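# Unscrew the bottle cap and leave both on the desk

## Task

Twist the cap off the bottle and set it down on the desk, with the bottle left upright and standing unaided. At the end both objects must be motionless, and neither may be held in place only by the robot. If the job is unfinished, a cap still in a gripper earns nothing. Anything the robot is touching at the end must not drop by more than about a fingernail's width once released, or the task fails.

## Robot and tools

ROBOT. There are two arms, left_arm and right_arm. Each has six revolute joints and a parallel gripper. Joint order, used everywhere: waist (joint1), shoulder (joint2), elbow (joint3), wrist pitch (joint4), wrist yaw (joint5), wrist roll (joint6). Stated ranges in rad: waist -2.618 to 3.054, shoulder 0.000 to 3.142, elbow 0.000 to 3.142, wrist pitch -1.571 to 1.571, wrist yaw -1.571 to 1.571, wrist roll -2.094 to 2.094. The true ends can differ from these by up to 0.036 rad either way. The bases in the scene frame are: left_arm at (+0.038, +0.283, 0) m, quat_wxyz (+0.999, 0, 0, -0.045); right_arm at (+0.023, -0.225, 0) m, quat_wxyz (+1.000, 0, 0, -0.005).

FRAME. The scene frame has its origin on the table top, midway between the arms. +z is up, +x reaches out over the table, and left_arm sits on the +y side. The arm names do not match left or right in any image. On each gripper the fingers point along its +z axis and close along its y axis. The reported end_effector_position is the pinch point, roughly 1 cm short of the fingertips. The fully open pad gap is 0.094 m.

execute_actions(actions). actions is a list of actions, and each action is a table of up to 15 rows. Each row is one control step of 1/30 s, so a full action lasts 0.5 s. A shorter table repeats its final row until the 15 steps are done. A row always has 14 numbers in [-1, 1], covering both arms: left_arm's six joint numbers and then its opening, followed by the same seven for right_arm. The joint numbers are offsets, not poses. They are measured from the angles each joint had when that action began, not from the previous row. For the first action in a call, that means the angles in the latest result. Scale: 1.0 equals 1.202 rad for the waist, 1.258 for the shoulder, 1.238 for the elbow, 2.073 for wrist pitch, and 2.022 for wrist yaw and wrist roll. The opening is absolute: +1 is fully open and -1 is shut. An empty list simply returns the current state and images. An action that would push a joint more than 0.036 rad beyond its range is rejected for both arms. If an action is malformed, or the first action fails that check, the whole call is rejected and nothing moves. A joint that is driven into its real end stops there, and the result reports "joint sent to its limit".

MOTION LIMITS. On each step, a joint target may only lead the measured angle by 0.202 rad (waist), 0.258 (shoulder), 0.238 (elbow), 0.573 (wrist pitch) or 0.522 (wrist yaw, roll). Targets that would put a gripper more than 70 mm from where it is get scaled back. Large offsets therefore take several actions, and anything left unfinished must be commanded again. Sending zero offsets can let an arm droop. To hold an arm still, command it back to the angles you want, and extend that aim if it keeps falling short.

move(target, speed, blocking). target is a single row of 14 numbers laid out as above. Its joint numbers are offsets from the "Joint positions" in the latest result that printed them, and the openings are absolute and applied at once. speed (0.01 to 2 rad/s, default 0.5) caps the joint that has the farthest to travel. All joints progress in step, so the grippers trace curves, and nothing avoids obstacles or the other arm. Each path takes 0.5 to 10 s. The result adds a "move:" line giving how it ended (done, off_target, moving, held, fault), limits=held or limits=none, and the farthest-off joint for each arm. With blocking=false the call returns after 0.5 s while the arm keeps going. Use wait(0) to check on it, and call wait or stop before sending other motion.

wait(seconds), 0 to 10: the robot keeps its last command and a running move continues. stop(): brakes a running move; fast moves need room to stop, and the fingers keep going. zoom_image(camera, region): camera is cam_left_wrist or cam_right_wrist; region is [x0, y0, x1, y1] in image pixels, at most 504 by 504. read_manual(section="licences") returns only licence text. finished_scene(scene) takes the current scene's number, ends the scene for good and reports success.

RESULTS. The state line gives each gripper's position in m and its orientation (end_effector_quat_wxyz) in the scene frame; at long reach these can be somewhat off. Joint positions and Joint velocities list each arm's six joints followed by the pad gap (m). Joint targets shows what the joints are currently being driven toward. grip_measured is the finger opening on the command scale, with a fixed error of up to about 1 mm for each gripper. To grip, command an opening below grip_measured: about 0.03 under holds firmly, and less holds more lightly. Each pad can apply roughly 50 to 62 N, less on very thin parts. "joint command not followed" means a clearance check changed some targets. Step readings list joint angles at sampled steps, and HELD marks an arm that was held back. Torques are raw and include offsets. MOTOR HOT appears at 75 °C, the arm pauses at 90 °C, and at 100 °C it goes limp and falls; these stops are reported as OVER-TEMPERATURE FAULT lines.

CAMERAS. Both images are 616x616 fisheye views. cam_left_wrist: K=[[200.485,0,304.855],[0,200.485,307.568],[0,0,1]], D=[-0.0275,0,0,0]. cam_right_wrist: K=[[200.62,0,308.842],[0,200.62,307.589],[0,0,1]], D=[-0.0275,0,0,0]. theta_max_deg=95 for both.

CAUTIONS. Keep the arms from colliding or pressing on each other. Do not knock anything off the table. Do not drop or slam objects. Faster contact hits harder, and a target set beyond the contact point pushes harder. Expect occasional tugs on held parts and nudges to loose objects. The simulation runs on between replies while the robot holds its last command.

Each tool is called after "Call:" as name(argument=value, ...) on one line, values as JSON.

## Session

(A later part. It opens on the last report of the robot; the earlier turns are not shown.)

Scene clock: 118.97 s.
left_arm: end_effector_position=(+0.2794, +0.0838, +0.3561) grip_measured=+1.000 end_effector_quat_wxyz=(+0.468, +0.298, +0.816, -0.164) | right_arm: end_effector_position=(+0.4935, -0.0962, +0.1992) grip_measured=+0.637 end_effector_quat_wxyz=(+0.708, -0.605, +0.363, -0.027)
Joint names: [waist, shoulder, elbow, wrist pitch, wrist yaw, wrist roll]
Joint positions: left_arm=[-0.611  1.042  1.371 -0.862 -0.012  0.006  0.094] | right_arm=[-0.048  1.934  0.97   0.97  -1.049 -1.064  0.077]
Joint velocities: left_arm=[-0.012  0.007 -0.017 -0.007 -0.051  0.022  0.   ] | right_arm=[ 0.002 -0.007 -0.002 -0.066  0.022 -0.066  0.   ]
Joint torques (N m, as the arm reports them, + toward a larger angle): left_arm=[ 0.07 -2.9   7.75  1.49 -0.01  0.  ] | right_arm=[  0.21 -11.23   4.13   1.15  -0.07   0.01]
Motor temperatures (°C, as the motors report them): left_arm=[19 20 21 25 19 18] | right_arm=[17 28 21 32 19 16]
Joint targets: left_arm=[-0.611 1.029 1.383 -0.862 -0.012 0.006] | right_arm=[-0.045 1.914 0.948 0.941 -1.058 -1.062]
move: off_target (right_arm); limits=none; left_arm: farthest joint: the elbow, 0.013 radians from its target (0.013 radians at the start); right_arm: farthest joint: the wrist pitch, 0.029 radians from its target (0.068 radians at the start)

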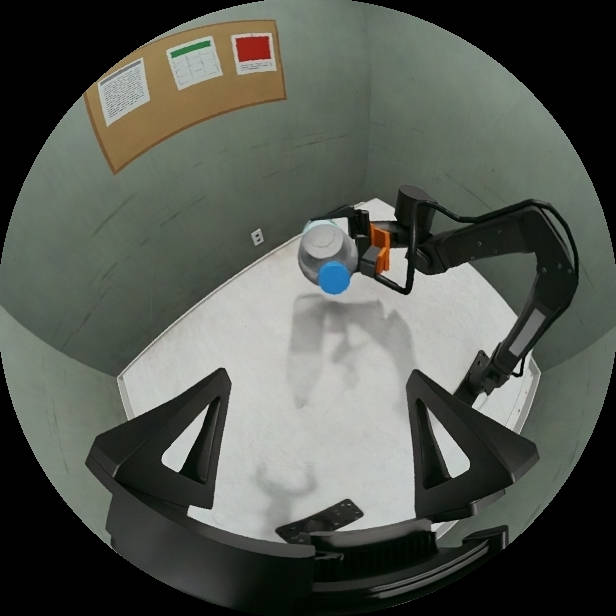

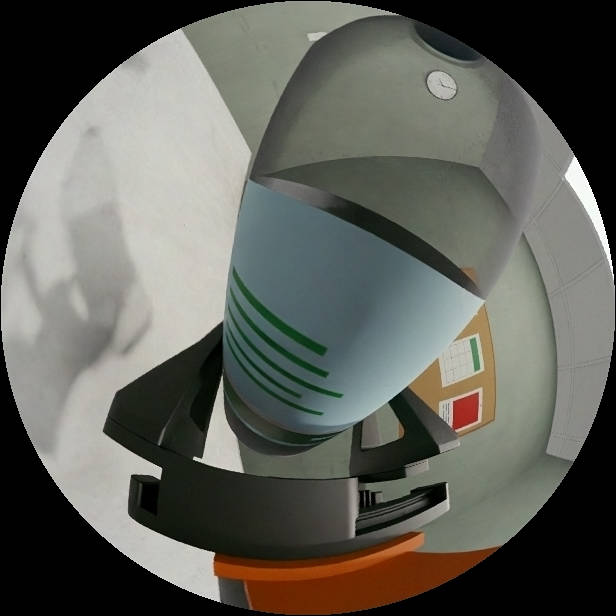

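Call:
move(target=[-0.02,0.113,-0.066,0.112,0,0,1, 0,-0.008,-0.008,-0.007,0.029,0,0.57], speed=0.3)

Call:
move(target=[0,0,0,0,0,0.777,1, 0,-0.008,-0.008,-0.007,0,0,0.57], speed=1.0)

Scene clock: 132.03 s.
left_arm: end_effector_position=(+0.3183, +0.0436, +0.3257) grip_measured=+1.000 end_effector_quat_wxyz=(+0.467, +0.304, +0.813, -0.168) | right_arm: end_effector_position=(+0.5010, -0.1014, +0.1992) grip_measured=+0.637 end_effector_quat_wxyz=(+0.707, -0.596, +0.378, -0.046)
Joint names: [waist, shoulder, elbow, wrist pitch, wrist yaw, wrist roll]
Joint positions: left_arm=[-0.626  1.177  1.299 -0.654 -0.012  0.006  0.094] | right_arm=[-0.048  1.934  0.97   0.97  -0.997 -1.066  0.077]
Joint velocities: left_arm=[ 0.012 -0.007 -0.002 -0.051  0.125 -0.051  0.   ] | right_arm=[ 0.002 -0.002 -0.007  0.007  0.037  0.081 -0.001]
Joint torques (N m, as the arm reports them, + toward a larger angle): left_arm=[-0.64 -2.97  6.62  1.71  0.01  0.02] | right_arm=[  0.   -10.54   5.07   1.32   0.06   0.02]
Motor temperatures (°C, as the motors report them): left_arm=[19 19 21 26 19 18] | right_arm=[17 26 20 31 19 16]
Joint targets: left_arm=[-0.635 1.184 1.289 -0.630 -0.012 0.006] | right_arm=[-0.048 1.924 0.960 0.956 -0.990 -1.064]
move: off_target (left_arm); limits=none; left_arm: farthest joint: the wrist pitch, 0.024 radians from its target (0.232 radians at the start); right_arm: farthest joint: the wrist pitch, 0.015 radians from its target (0.015 radians at the start)

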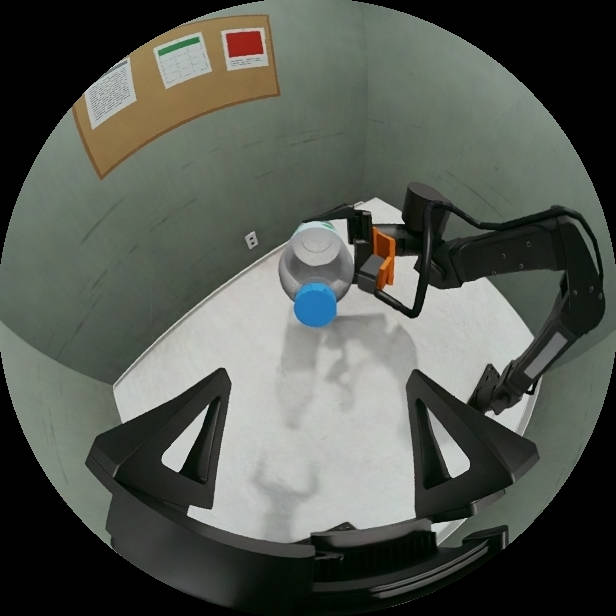

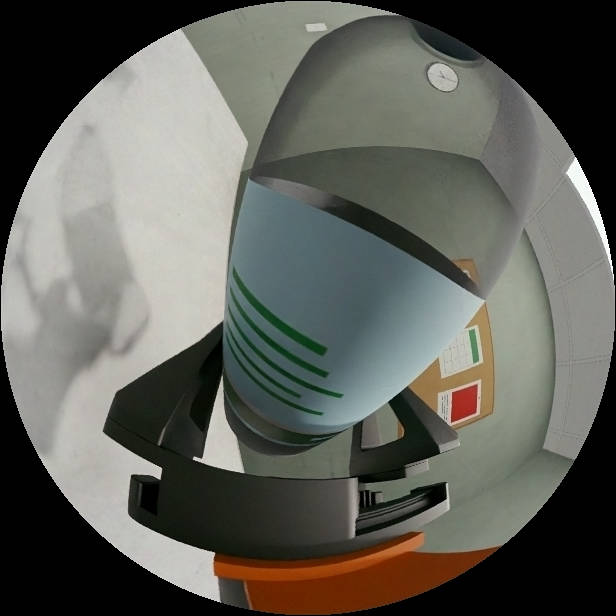

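Scene clock: 134.57 s.
left_arm: end_effector_position=(+0.3183, +0.0436, +0.3257) grip_measured=+1.000 end_effector_quat_wxyz=(+0.449, +0.790, +0.359, +0.212) | right_arm: end_effector_position=(+0.5010, -0.1014, +0.1992) grip_measured=+0.637 end_effector_quat_wxyz=(+0.707, -0.597, +0.377, -0.047)
Joint names: [waist, shoulder, elbow, wrist pitch, wrist yaw, wrist roll]
Joint positions: left_arm=[-0.626  1.177  1.299 -0.654 -0.012  1.578  0.094] | right_arm=[-0.048  1.934  0.97   0.97  -0.997 -1.069  0.077]
Joint velocities: left_arm=[-0.007  0.007 -0.002  0.022  0.051 -0.037  0.   ] | right_arm=[-0.022  0.002 -0.007 -0.022 -0.007  0.022 -0.001]
Joint torques (N m, as the arm reports them, + toward a larger angle): left_arm=[ 0.11 -3.54  7.42  1.5   0.01 -0.01] | right_arm=[  0.02 -10.57   5.1    1.3    0.     0.02]
Motor temperatures (°C, as the motors report them): left_arm=[19 19 21 26 19 18] | right_arm=[17 26 20 31 19 16]
Joint targets: left_arm=[-0.626 1.177 1.299 -0.654 -0.012 1.577] | right_arm=[-0.048 1.924 0.960 0.956 -0.997 -1.066]
move: done; limits=none; left_arm: farthest joint: the wrist roll, 0.001 radians from its target (1.571 radians at the start); right_arm: farthest joint: the wrist pitch, 0.015 radians from its target (0.015 radians at the start)

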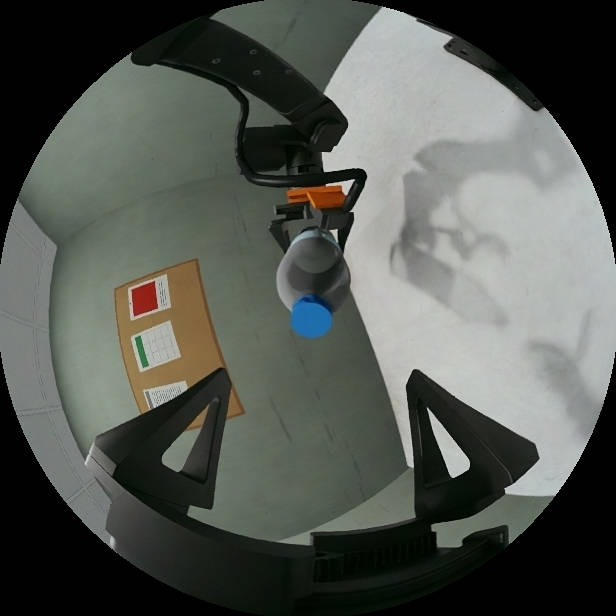

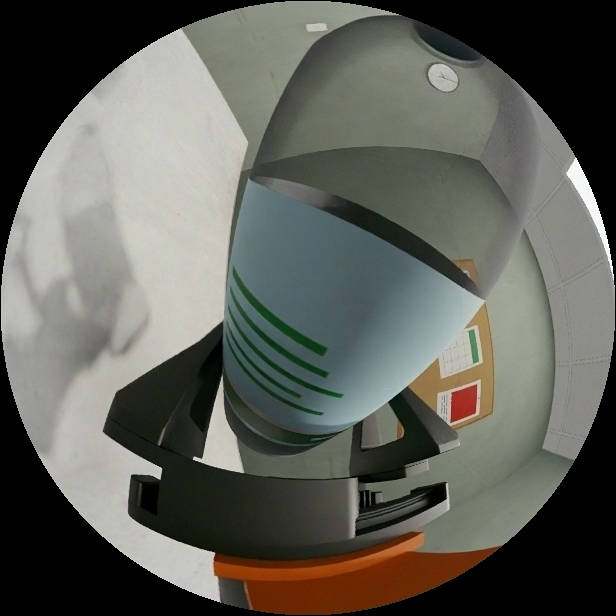

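Call:
move(target=[0.016,0.147,0.04,0.087,0,0,1, 0,-0.008,-0.008,-0.007,0,0.004,0.57], speed=0.2)

Call:
move(target=[0,0,0,0,0,-0.777,1, 0,-0.008,-0.008,-0.007,0,0.002,0.57], speed=1.0)

Scene clock: 148.97 s.
left_arm: end_effector_position=(+0.3636, +0.0102, +0.2993) grip_measured=+1.000 end_effector_quat_wxyz=(+0.446, +0.789, +0.363, +0.214) | right_arm: end_effector_position=(+0.5010, -0.1014, +0.1992) grip_measured=+0.637 end_effector_quat_wxyz=(+0.707, -0.597, +0.377, -0.048)
Joint names: [waist, shoulder, elbow, wrist pitch, wrist yaw, wrist roll]
Joint positions: left_arm=[-0.616  1.356  1.313 -0.492 -0.012  1.58   0.094] | right_arm=[-0.048  1.934  0.97   0.97  -0.997 -1.07   0.077]
Joint velocities: left_arm=[-0.017  0.007  0.017 -0.022 -0.007  0.037  0.   ] | right_arm=[-0.007 -0.002 -0.002  0.066  0.022 -0.081 -0.   ]
Joint torques (N m, as the arm reports them, + toward a larger angle): left_arm=[ 0.77 -4.87 10.25  1.63  0.01 -0.02] | right_arm=[  0.01 -10.59   5.08   1.3    0.01   0.07]
Motor temperatures (°C, as the motors report them): left_arm=[19 19 22 26 19 18] | right_arm=[17 25 20 31 19 16]
Joint targets: left_arm=[-0.607 1.362 1.348 -0.473 -0.012 1.578] | right_arm=[-0.048 1.924 0.960 0.956 -0.997 -1.061]
move: off_target (left_arm); limits=none; left_arm: farthest joint: the elbow, 0.035 radians from its target (0.049 radians at the start); right_arm: farthest joint: the wrist pitch, 0.015 radians from its target (0.015 radians at the start)

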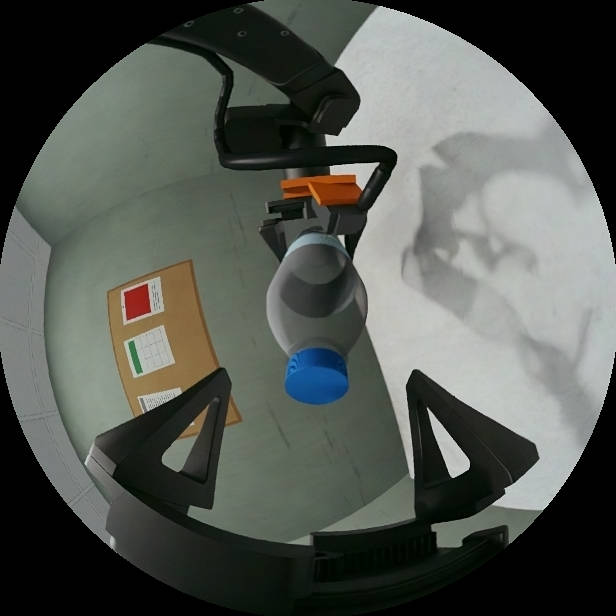

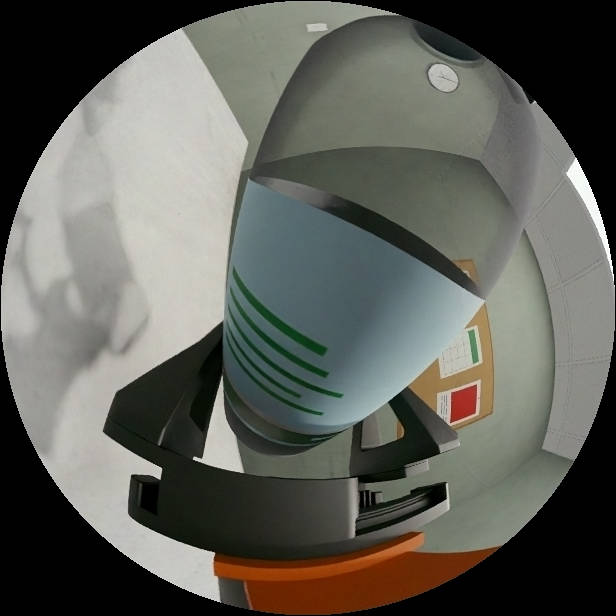

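Scene clock: 151.50 s.
left_arm: end_effector_position=(+0.3636, +0.0102, +0.2993) grip_measured=+1.000 end_effector_quat_wxyz=(+0.468, +0.304, +0.814, -0.162) | right_arm: end_effector_position=(+0.5010, -0.1014, +0.1992) grip_measured=+0.637 end_effector_quat_wxyz=(+0.707, -0.597, +0.377, -0.048)
Joint names: [waist, shoulder, elbow, wrist pitch, wrist yaw, wrist roll]
Joint positions: left_arm=[-0.616  1.356  1.313 -0.492 -0.012  0.017  0.094] | right_arm=[-0.048  1.934  0.97   0.97  -0.997 -1.071  0.077]
Joint velocities: left_arm=[-0.017  0.002 -0.007 -0.007  0.022 -0.007  0.   ] | right_arm=[-0.007  0.002 -0.012  0.022 -0.007  0.022  0.   ]
Joint torques (N m, as the arm reports them, + toward a larger angle): left_arm=[ 0.08 -5.33  7.67  1.49  0.01 -0.04] | right_arm=[  0.   -10.55   5.11   1.31  -0.01   0.04]
Motor temperatures (°C, as the motors report them): left_arm=[19 19 22 26 19 18] | right_arm=[17 25 20 31 19 16]
Joint targets: left_arm=[-0.616 1.356 1.313 -0.492 -0.012 0.009] | right_arm=[-0.048 1.924 0.960 0.956 -0.997 -1.065]
move: done; limits=none; left_arm: farthest joint: the wrist roll, 0.008 radians from its target (1.571 radians at the start); right_arm: farthest joint: the wrist pitch, 0.015 radians from its target (0.015 radians at the start)

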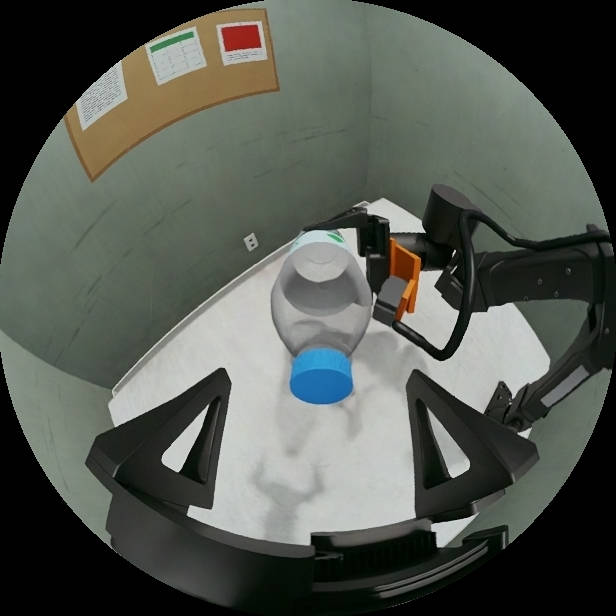

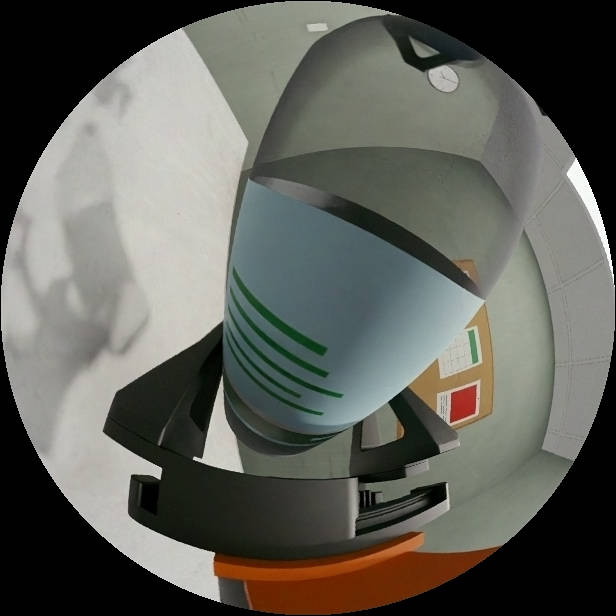

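Call:
move(target=[0,0.038,0.038,0.024,0,0.98,0.0, 0,-0.008,-0.008,-0.007,0,0.002,0.57], speed=1.0)

Scene clock: 160.73 s.
left_arm: end_effector_position=(+0.3717, +0.0033, +0.2916) grip_measured=+0.002 end_effector_quat_wxyz=(+0.391, +0.848, +0.192, +0.302) | right_arm: end_effector_position=(+0.5010, -0.1014, +0.1992) grip_measured=+0.637 end_effector_quat_wxyz=(+0.707, -0.597, +0.376, -0.049)
Joint names: [waist, shoulder, elbow, wrist pitch, wrist yaw, wrist roll]
Joint positions: left_arm=[-0.616  1.392  1.313 -0.458 -0.012  1.998  0.047] | right_arm=[-0.048  1.934  0.97   0.97  -0.997 -1.073  0.077]
Joint velocities: left_arm=[-0.002  0.002 -0.012  0.022 -0.066  0.022  0.   ] | right_arm=[ 0.017  0.007 -0.002 -0.022  0.037 -0.095  0.   ]
Joint torques (N m, as the arm reports them, + toward a larger angle): left_arm=[ 0.02 -4.82 11.22  1.63 -0.01 -0.01] | right_arm=[  0.   -10.56   5.06   1.3    0.     0.05]
Motor temperatures (°C, as the motors report them): left_arm=[19 19 22 26 19 18] | right_arm=[17 25 20 31 19 16]
Joint targets: left_arm=[-0.616 1.404 1.360 -0.442 -0.012 1.998] | right_arm=[-0.048 1.924 0.960 0.956 -0.997 -1.067]
move: off_target (left_arm); limits=none; left_arm: farthest joint: the elbow, 0.047 radians from its target (0.047 radians at the start); right_arm: farthest joint: the wrist pitch, 0.015 radians from its target (0.015 radians at the start)

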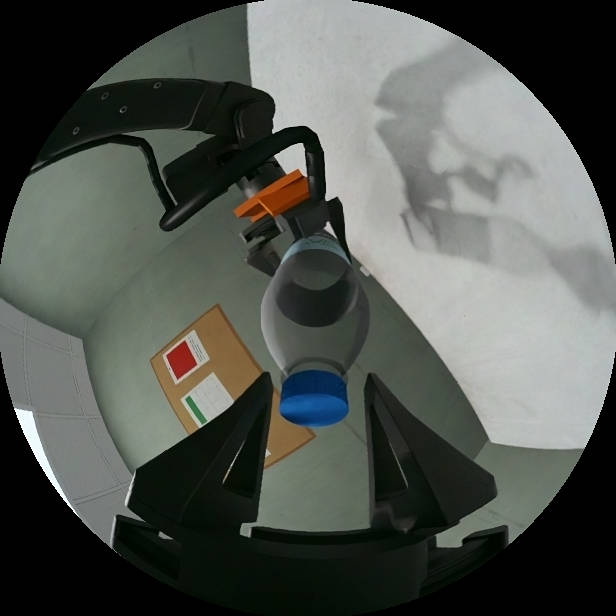

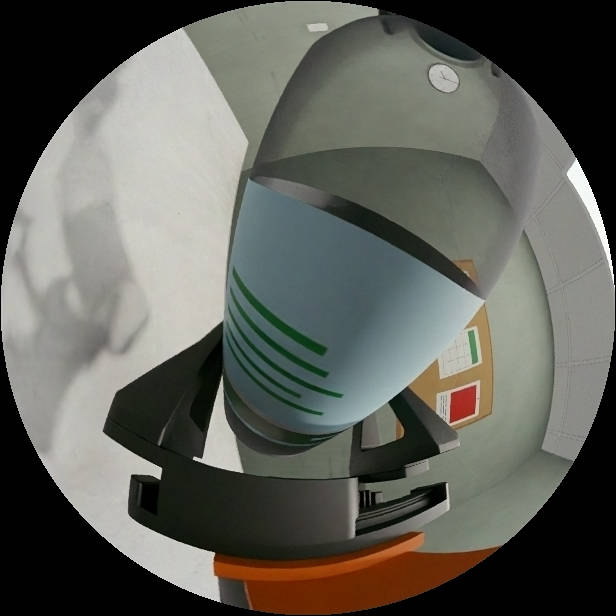

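Call:
move(target=[0,0.005,0.02,0.015,0,0,0.0, 0,-0.008,-0.008,-0.007,0,0.003,0.57], speed=0.1)

Call:
move(target=[0,0.005,0.02,0.008,0,0,-0.5, 0,-0.008,-0.008,-0.007,0,0.003,0.57], speed=0.1)

Scene clock: 169.07 s.
left_arm: end_effector_position=(+0.3731, +0.0021, +0.2947) grip_measured=+0.002 end_effector_quat_wxyz=(+0.396, +0.845, +0.190, +0.306) | right_arm: end_effector_position=(+0.5010, -0.1014, +0.1992) grip_measured=+0.637 end_effector_quat_wxyz=(+0.707, -0.598, +0.376, -0.049)
Joint names: [waist, shoulder, elbow, wrist pitch, wrist yaw, wrist roll]
Joint positions: left_arm=[-0.616  1.392  1.313 -0.444 -0.012  1.999  0.047] | right_arm=[-0.048  1.934  0.97   0.97  -0.997 -1.074  0.077]
Joint velocities: left_arm=[ 0.022 -0.027 -0.002 -0.022  0.007 -0.037 -0.   ] | right_arm=[ 0.017 -0.007  0.007 -0.007 -0.007 -0.037  0.   ]
Joint torques (N m, as the arm reports them, + toward a larger angle): left_arm=[ 0.12 -5.22  9.54  1.65  0.01  0.  ] | right_arm=[ -0.01 -10.56   5.1    1.31   0.     0.05]
Motor temperatures (°C, as the motors report them): left_arm=[19 19 23 27 19 18] | right_arm=[17 25 20 31 19 16]
Joint targets: left_arm=[-0.616 1.399 1.338 -0.427 -0.012 1.999] | right_arm=[-0.048 1.924 0.960 0.956 -0.997 -1.067]
move: off_target (left_arm); limits=none; left_arm: farthest joint: the elbow, 0.024 radians from its target (0.024 radians at the start); right_arm: farthest joint: the wrist pitch, 0.015 radians from its target (0.015 radians at the start)

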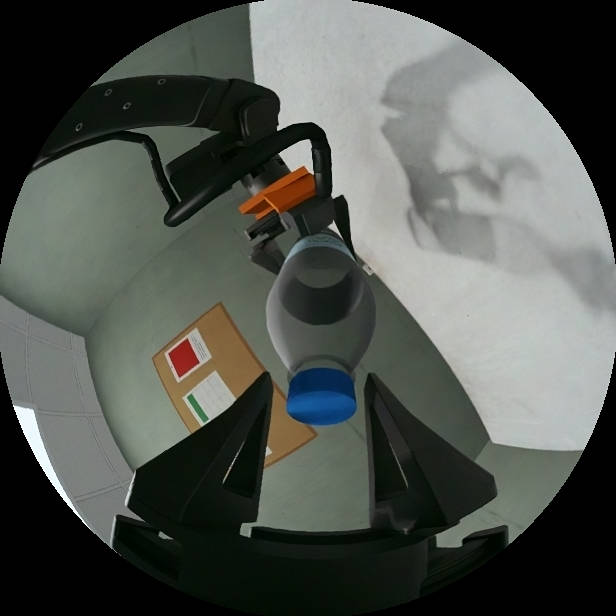

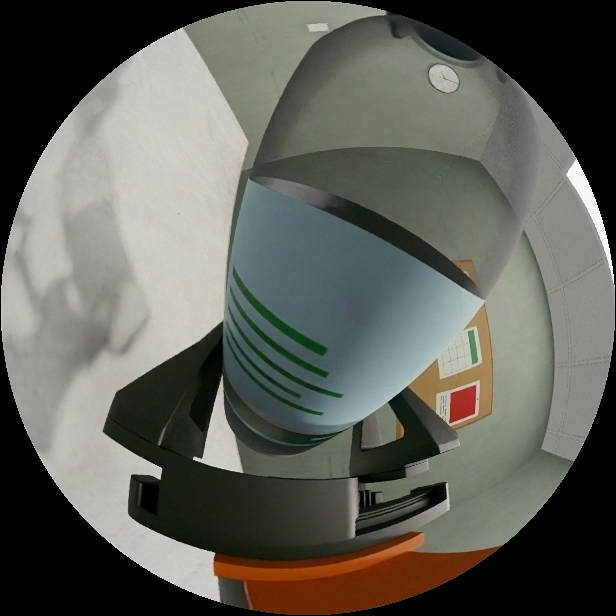

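Scene clock: 169.77 s.
left_arm: end_effector_position=(+0.3730, +0.0021, +0.2946) grip_measured=-0.382 end_effector_quat_wxyz=(+0.396, +0.845, +0.190, +0.306) | right_arm: end_effector_position=(+0.5017, -0.1021, +0.1991) grip_measured=+0.637 end_effector_quat_wxyz=(+0.706, -0.596, +0.378, -0.050)
Joint names: [waist, shoulder, elbow, wrist pitch, wrist yaw, wrist roll]
Joint positions: left_arm=[-0.616  1.392  1.313 -0.444 -0.012  2.     0.029] | right_arm=[-0.049  1.934  0.97   0.97  -0.993 -1.072  0.077]
Joint velocities: left_arm=[-0.022  0.012 -0.007 -0.007  0.037  0.022 -0.   ] | right_arm=[-0.002  0.002  0.017  0.007 -0.007 -0.022 -0.   ]
Joint torques (N m, as the arm reports them, + toward a larger angle): left_arm=[ 0.11 -5.29  9.58  1.64  0.02 -0.02] | right_arm=[  0.06 -10.58   5.08   1.3   -0.04   0.04]
Motor temperatures (°C, as the motors report them): left_arm=[19 19 23 27 19 18] | right_arm=[17 25 20 31 19 16]
Joint targets: left_arm=[-0.616 1.399 1.338 -0.427 -0.012 2.000] | right_arm=[-0.048 1.924 0.960 0.955 -0.997 -1.068]
move: off_target (left_arm); limits=none; left_arm: farthest joint: the elbow, 0.024 radians from its target (0.024 radians at the start); right_arm: farthest joint: the wrist pitch, 0.014 radians from its target (0.015 radians at the start)

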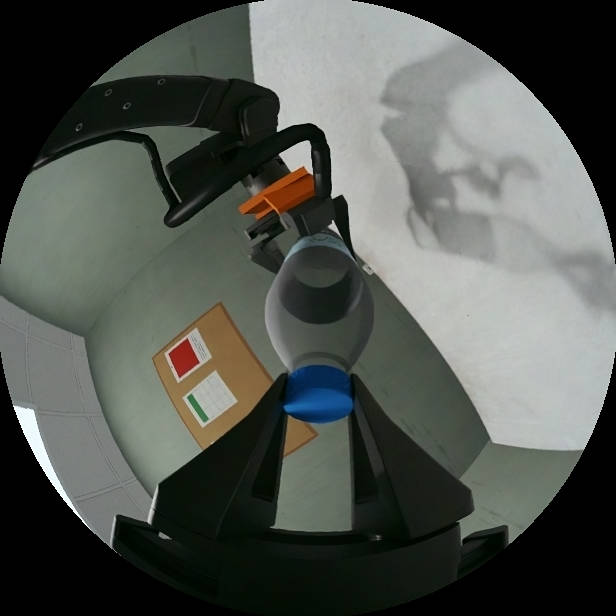

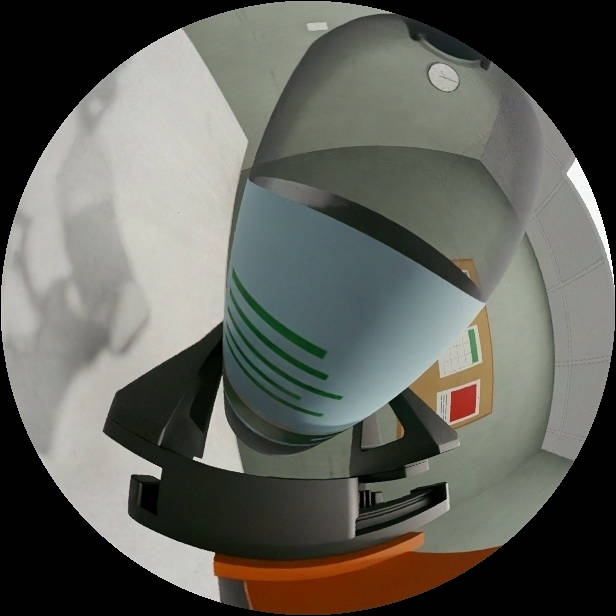

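Call:
move(target=[0,0.005,0.02,0.008,0,0,0.2, 0,-0.008,-0.008,-0.007,0,0.003,0.57], speed=0.1)

Call:
move(target=[0,0.005,0.02,0.008,0,-0.777,0.2, 0,-0.008,-0.008,-0.007,0,0.003,0.57], speed=1)

Scene clock: 179.80 s.
left_arm: end_effector_position=(+0.3731, +0.0021, +0.2947) grip_measured=+0.199 end_effector_quat_wxyz=(+0.396, +0.845, +0.190, +0.306) | right_arm: end_effector_position=(+0.5018, -0.1023, +0.1992) grip_measured=+0.637 end_effector_quat_wxyz=(+0.706, -0.596, +0.378, -0.051)
Joint names: [waist, shoulder, elbow, wrist pitch, wrist yaw, wrist roll]
Joint positions: left_arm=[-0.616  1.392  1.313 -0.444 -0.012  2.001  0.056] | right_arm=[-0.049  1.934  0.97   0.97  -0.992 -1.074  0.077]
Joint velocities: left_arm=[-0.017 -0.007  0.002 -0.007  0.007  0.051  0.   ] | right_arm=[-0.012  0.007  0.002  0.007 -0.095 -0.007 -0.001]
Joint torques (N m, as the arm reports them, + toward a larger angle): left_arm=[ 0.05 -5.17  9.53  1.65  0.01 -0.02] | right_arm=[ -0.04 -10.58   5.08   1.31  -0.01   0.05]
Motor temperatures (°C, as the motors report them): left_arm=[19 20 23 27 19 18] | right_arm=[17 26 20 32 19 16]
Joint targets: left_arm=[-0.616 1.399 1.338 -0.428 -0.012 2.000] | right_arm=[-0.049 1.924 0.960 0.956 -0.993 -1.067]
move: off_target (left_arm); limits=none; left_arm: farthest joint: the elbow, 0.024 radians from its target (0.024 radians at the start); right_arm: farthest joint: the wrist pitch, 0.015 radians from its target (0.014 radians at the start)

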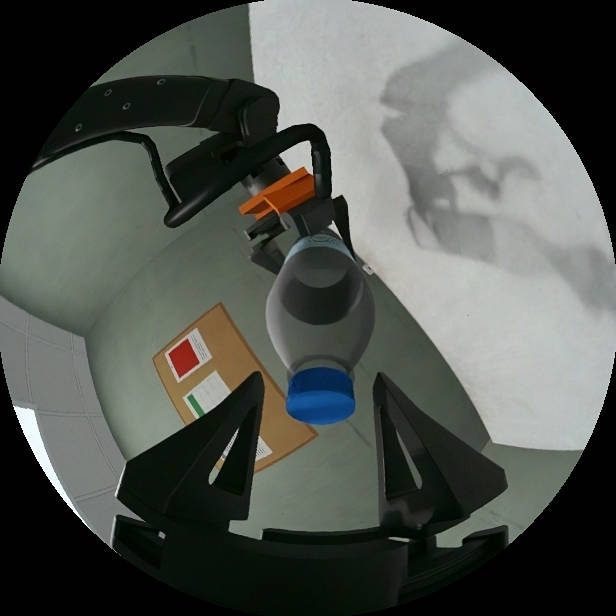

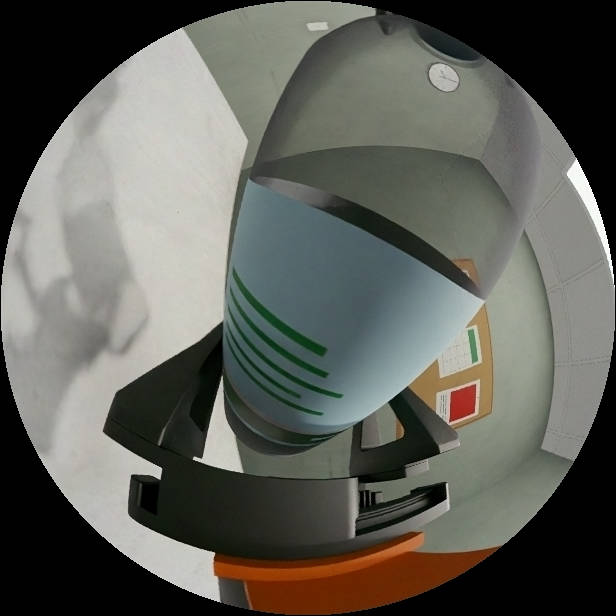

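Scene clock: 182.33 s.
left_arm: end_effector_position=(+0.3731, +0.0021, +0.2947) grip_measured=+0.199 end_effector_quat_wxyz=(+0.497, +0.467, +0.729, -0.061) | right_arm: end_effector_position=(+0.5018, -0.1023, +0.1992) grip_measured=+0.637 end_effector_quat_wxyz=(+0.706, -0.597, +0.377, -0.052)
Joint names: [waist, shoulder, elbow, wrist pitch, wrist yaw, wrist roll]
Joint positions: left_arm=[-0.616  1.392  1.313 -0.444 -0.012  0.441  0.056] | right_arm=[-0.049  1.934  0.97   0.97  -0.992 -1.075  0.077]
Joint velocities: left_arm=[-0.007 -0.002 -0.012  0.007 -0.066  0.007 -0.001] | right_arm=[-0.007 -0.002 -0.002  0.022 -0.007 -0.007 -0.   ]
Joint torques (N m, as the arm reports them, + toward a larger angle): left_arm=[ 0.09 -5.23  9.58  1.65  0.01 -0.08] | right_arm=[  0.03 -10.56   5.08   1.31   0.     0.07]
Motor temperatures (°C, as the motors report them): left_arm=[19 20 23 27 19 18] | right_arm=[17 26 20 32 19 16]
Joint targets: left_arm=[-0.616 1.399 1.338 -0.427 -0.012 0.430] | right_arm=[-0.049 1.924 0.960 0.956 -0.992 -1.067]
move: off_target (left_arm); limits=none; left_arm: farthest joint: the elbow, 0.024 radians from its target (0.024 radians at the start); right_arm: farthest joint: the wrist pitch, 0.015 radians from its target (0.015 radians at the start)

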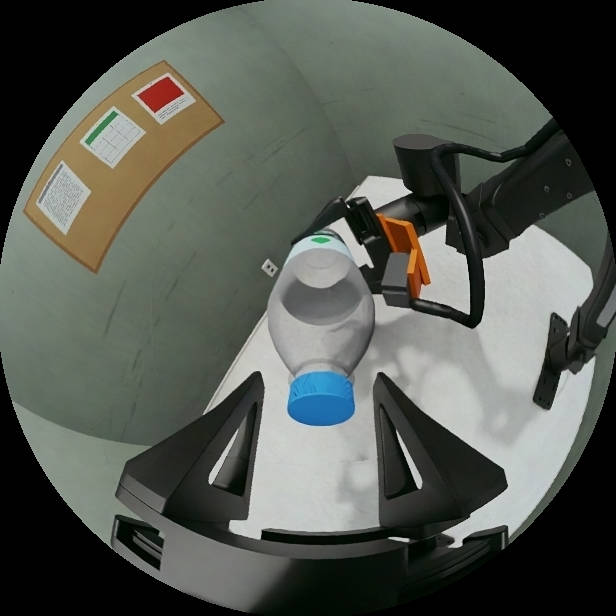

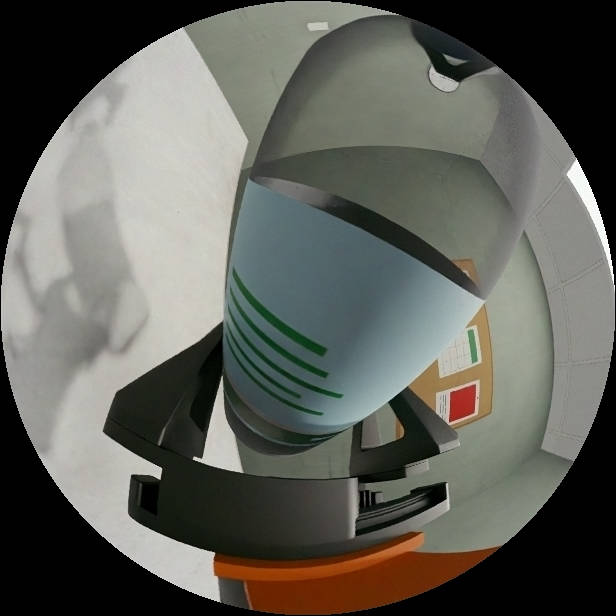

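Call:
move(target=[0,0.005,0.02,0.008,0,0,-0.4, 0,-0.008,-0.008,-0.007,0,0.003,0.57], speed=0.1)

Call:
move(target=[0,0.005,0.02,0.008,0,-0.5,-0.42, 0,-0.008,-0.008,-0.007,0,0.003,0.57], speed=0.5)

Scene clock: 186.57 s.
left_arm: end_effector_position=(+0.3731, +0.0021, +0.2947) grip_measured=-0.381 end_effector_quat_wxyz=(+0.497, +0.467, +0.729, -0.061) | right_arm: end_effector_position=(+0.5023, -0.1026, +0.1992) grip_measured=+0.637 end_effector_quat_wxyz=(+0.706, -0.596, +0.378, -0.053)
Joint names: [waist, shoulder, elbow, wrist pitch, wrist yaw, wrist roll]
Joint positions: left_arm=[-0.616  1.392  1.313 -0.444 -0.012  0.44   0.029] | right_arm=[-0.049  1.934  0.97   0.97  -0.989 -1.076  0.077]
Joint velocities: left_arm=[-0.012 -0.012  0.007  0.037  0.022 -0.051 -0.   ] | right_arm=[-0.002  0.007  0.022  0.007 -0.051 -0.007  0.   ]
Joint torques (N m, as the arm reports them, + toward a larger angle): left_arm=[ 0.05 -5.26  9.5   1.64 -0.01  0.01] | right_arm=[  0.02 -10.56   5.09   1.32  -0.02   0.05]
Motor temperatures (°C, as the motors report them): left_arm=[19 20 23 27 19 18] | right_arm=[17 26 20 32 19 16]
Joint targets: left_arm=[-0.616 1.399 1.338 -0.427 -0.012 0.441] | right_arm=[-0.049 1.924 0.960 0.956 -0.992 -1.069]
move: off_target (left_arm); limits=none; left_arm: farthest joint: the elbow, 0.024 radians from its target (0.024 radians at the start); right_arm: farthest joint: the wrist pitch, 0.015 radians from its target (0.015 radians at the start)

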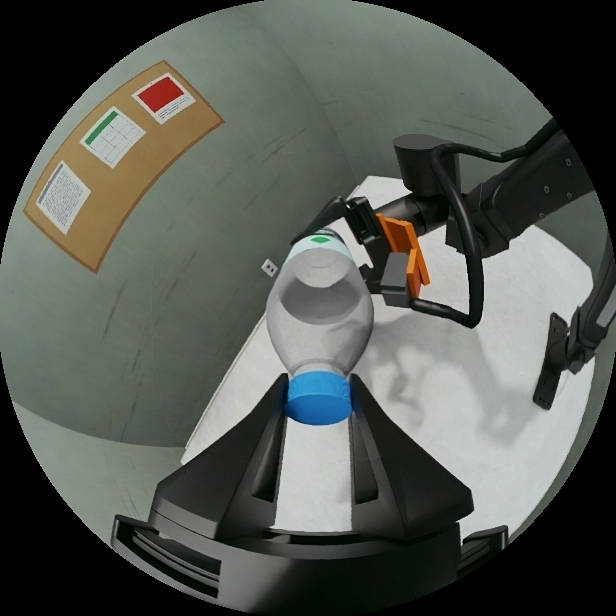

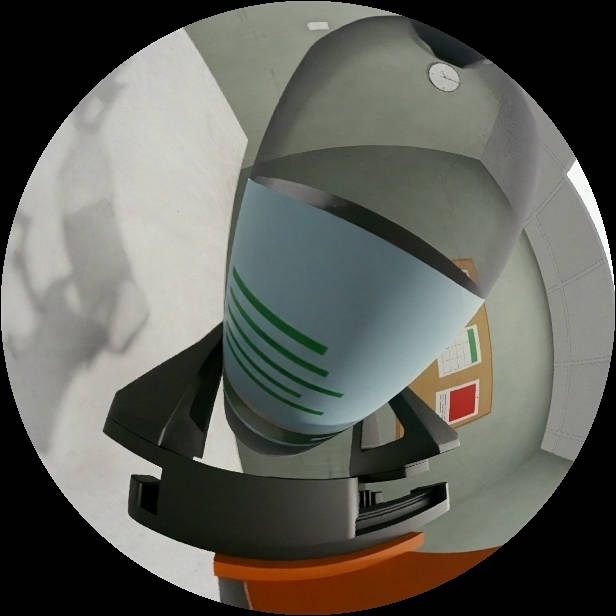

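Scene clock: 189.37 s.
left_arm: end_effector_position=(+0.3731, +0.0021, +0.2947) grip_measured=-0.381 end_effector_quat_wxyz=(+0.405, +0.057, +0.864, -0.293) | right_arm: end_effector_position=(+0.5024, -0.1027, +0.1992) grip_measured=+0.637 end_effector_quat_wxyz=(+0.706, -0.596, +0.378, -0.053)
Joint names: [waist, shoulder, elbow, wrist pitch, wrist yaw, wrist roll]
Joint positions: left_arm=[-0.616  1.392  1.313 -0.444 -0.012 -0.567  0.029] | right_arm=[-0.049  1.934  0.97   0.97  -0.988 -1.076  0.077]
Joint velocities: left_arm=[-0.012  0.007 -0.022 -0.022  0.007  0.022 -0.001] | right_arm=[ 0.007 -0.012 -0.002 -0.022 -0.051  0.051  0.001]
Joint torques (N m, as the arm reports them, + toward a larger angle): left_arm=[ 0.09 -5.28  9.55  1.66 -0.01 -0.03] | right_arm=[ -0.01 -10.56   5.08   1.31   0.     0.04]
Motor temperatures (°C, as the motors report them): left_arm=[19 20 23 27 19 18] | right_arm=[17 26 20 32 19 16]
Joint targets: left_arm=[-0.616 1.399 1.338 -0.427 -0.012 -0.571] | right_arm=[-0.049 1.924 0.960 0.956 -0.988 -1.070]
move: off_target (left_arm); limits=none; left_arm: farthest joint: the elbow, 0.024 radians from its target (0.024 radians at the start); right_arm: farthest joint: the wrist pitch, 0.015 radians from its target (0.015 radians at the start)

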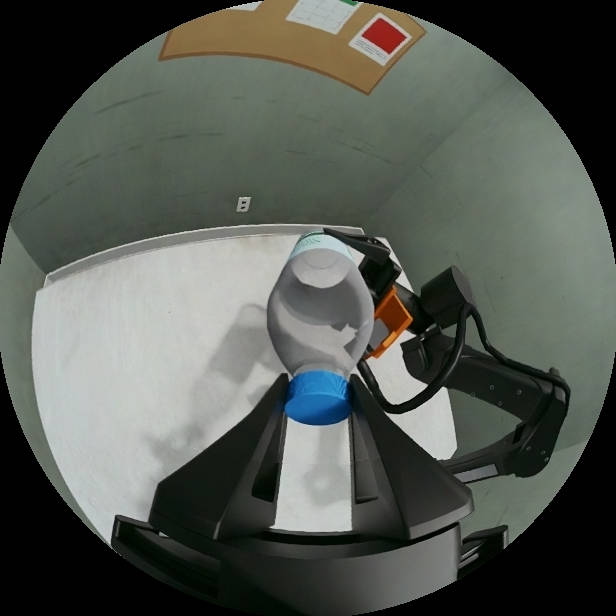

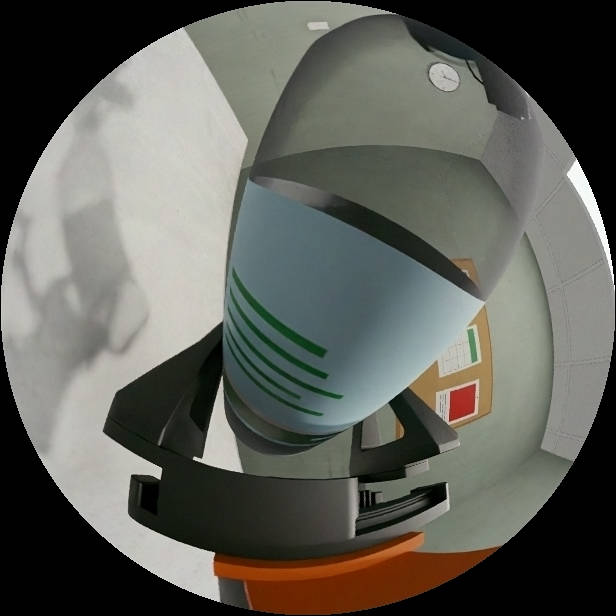

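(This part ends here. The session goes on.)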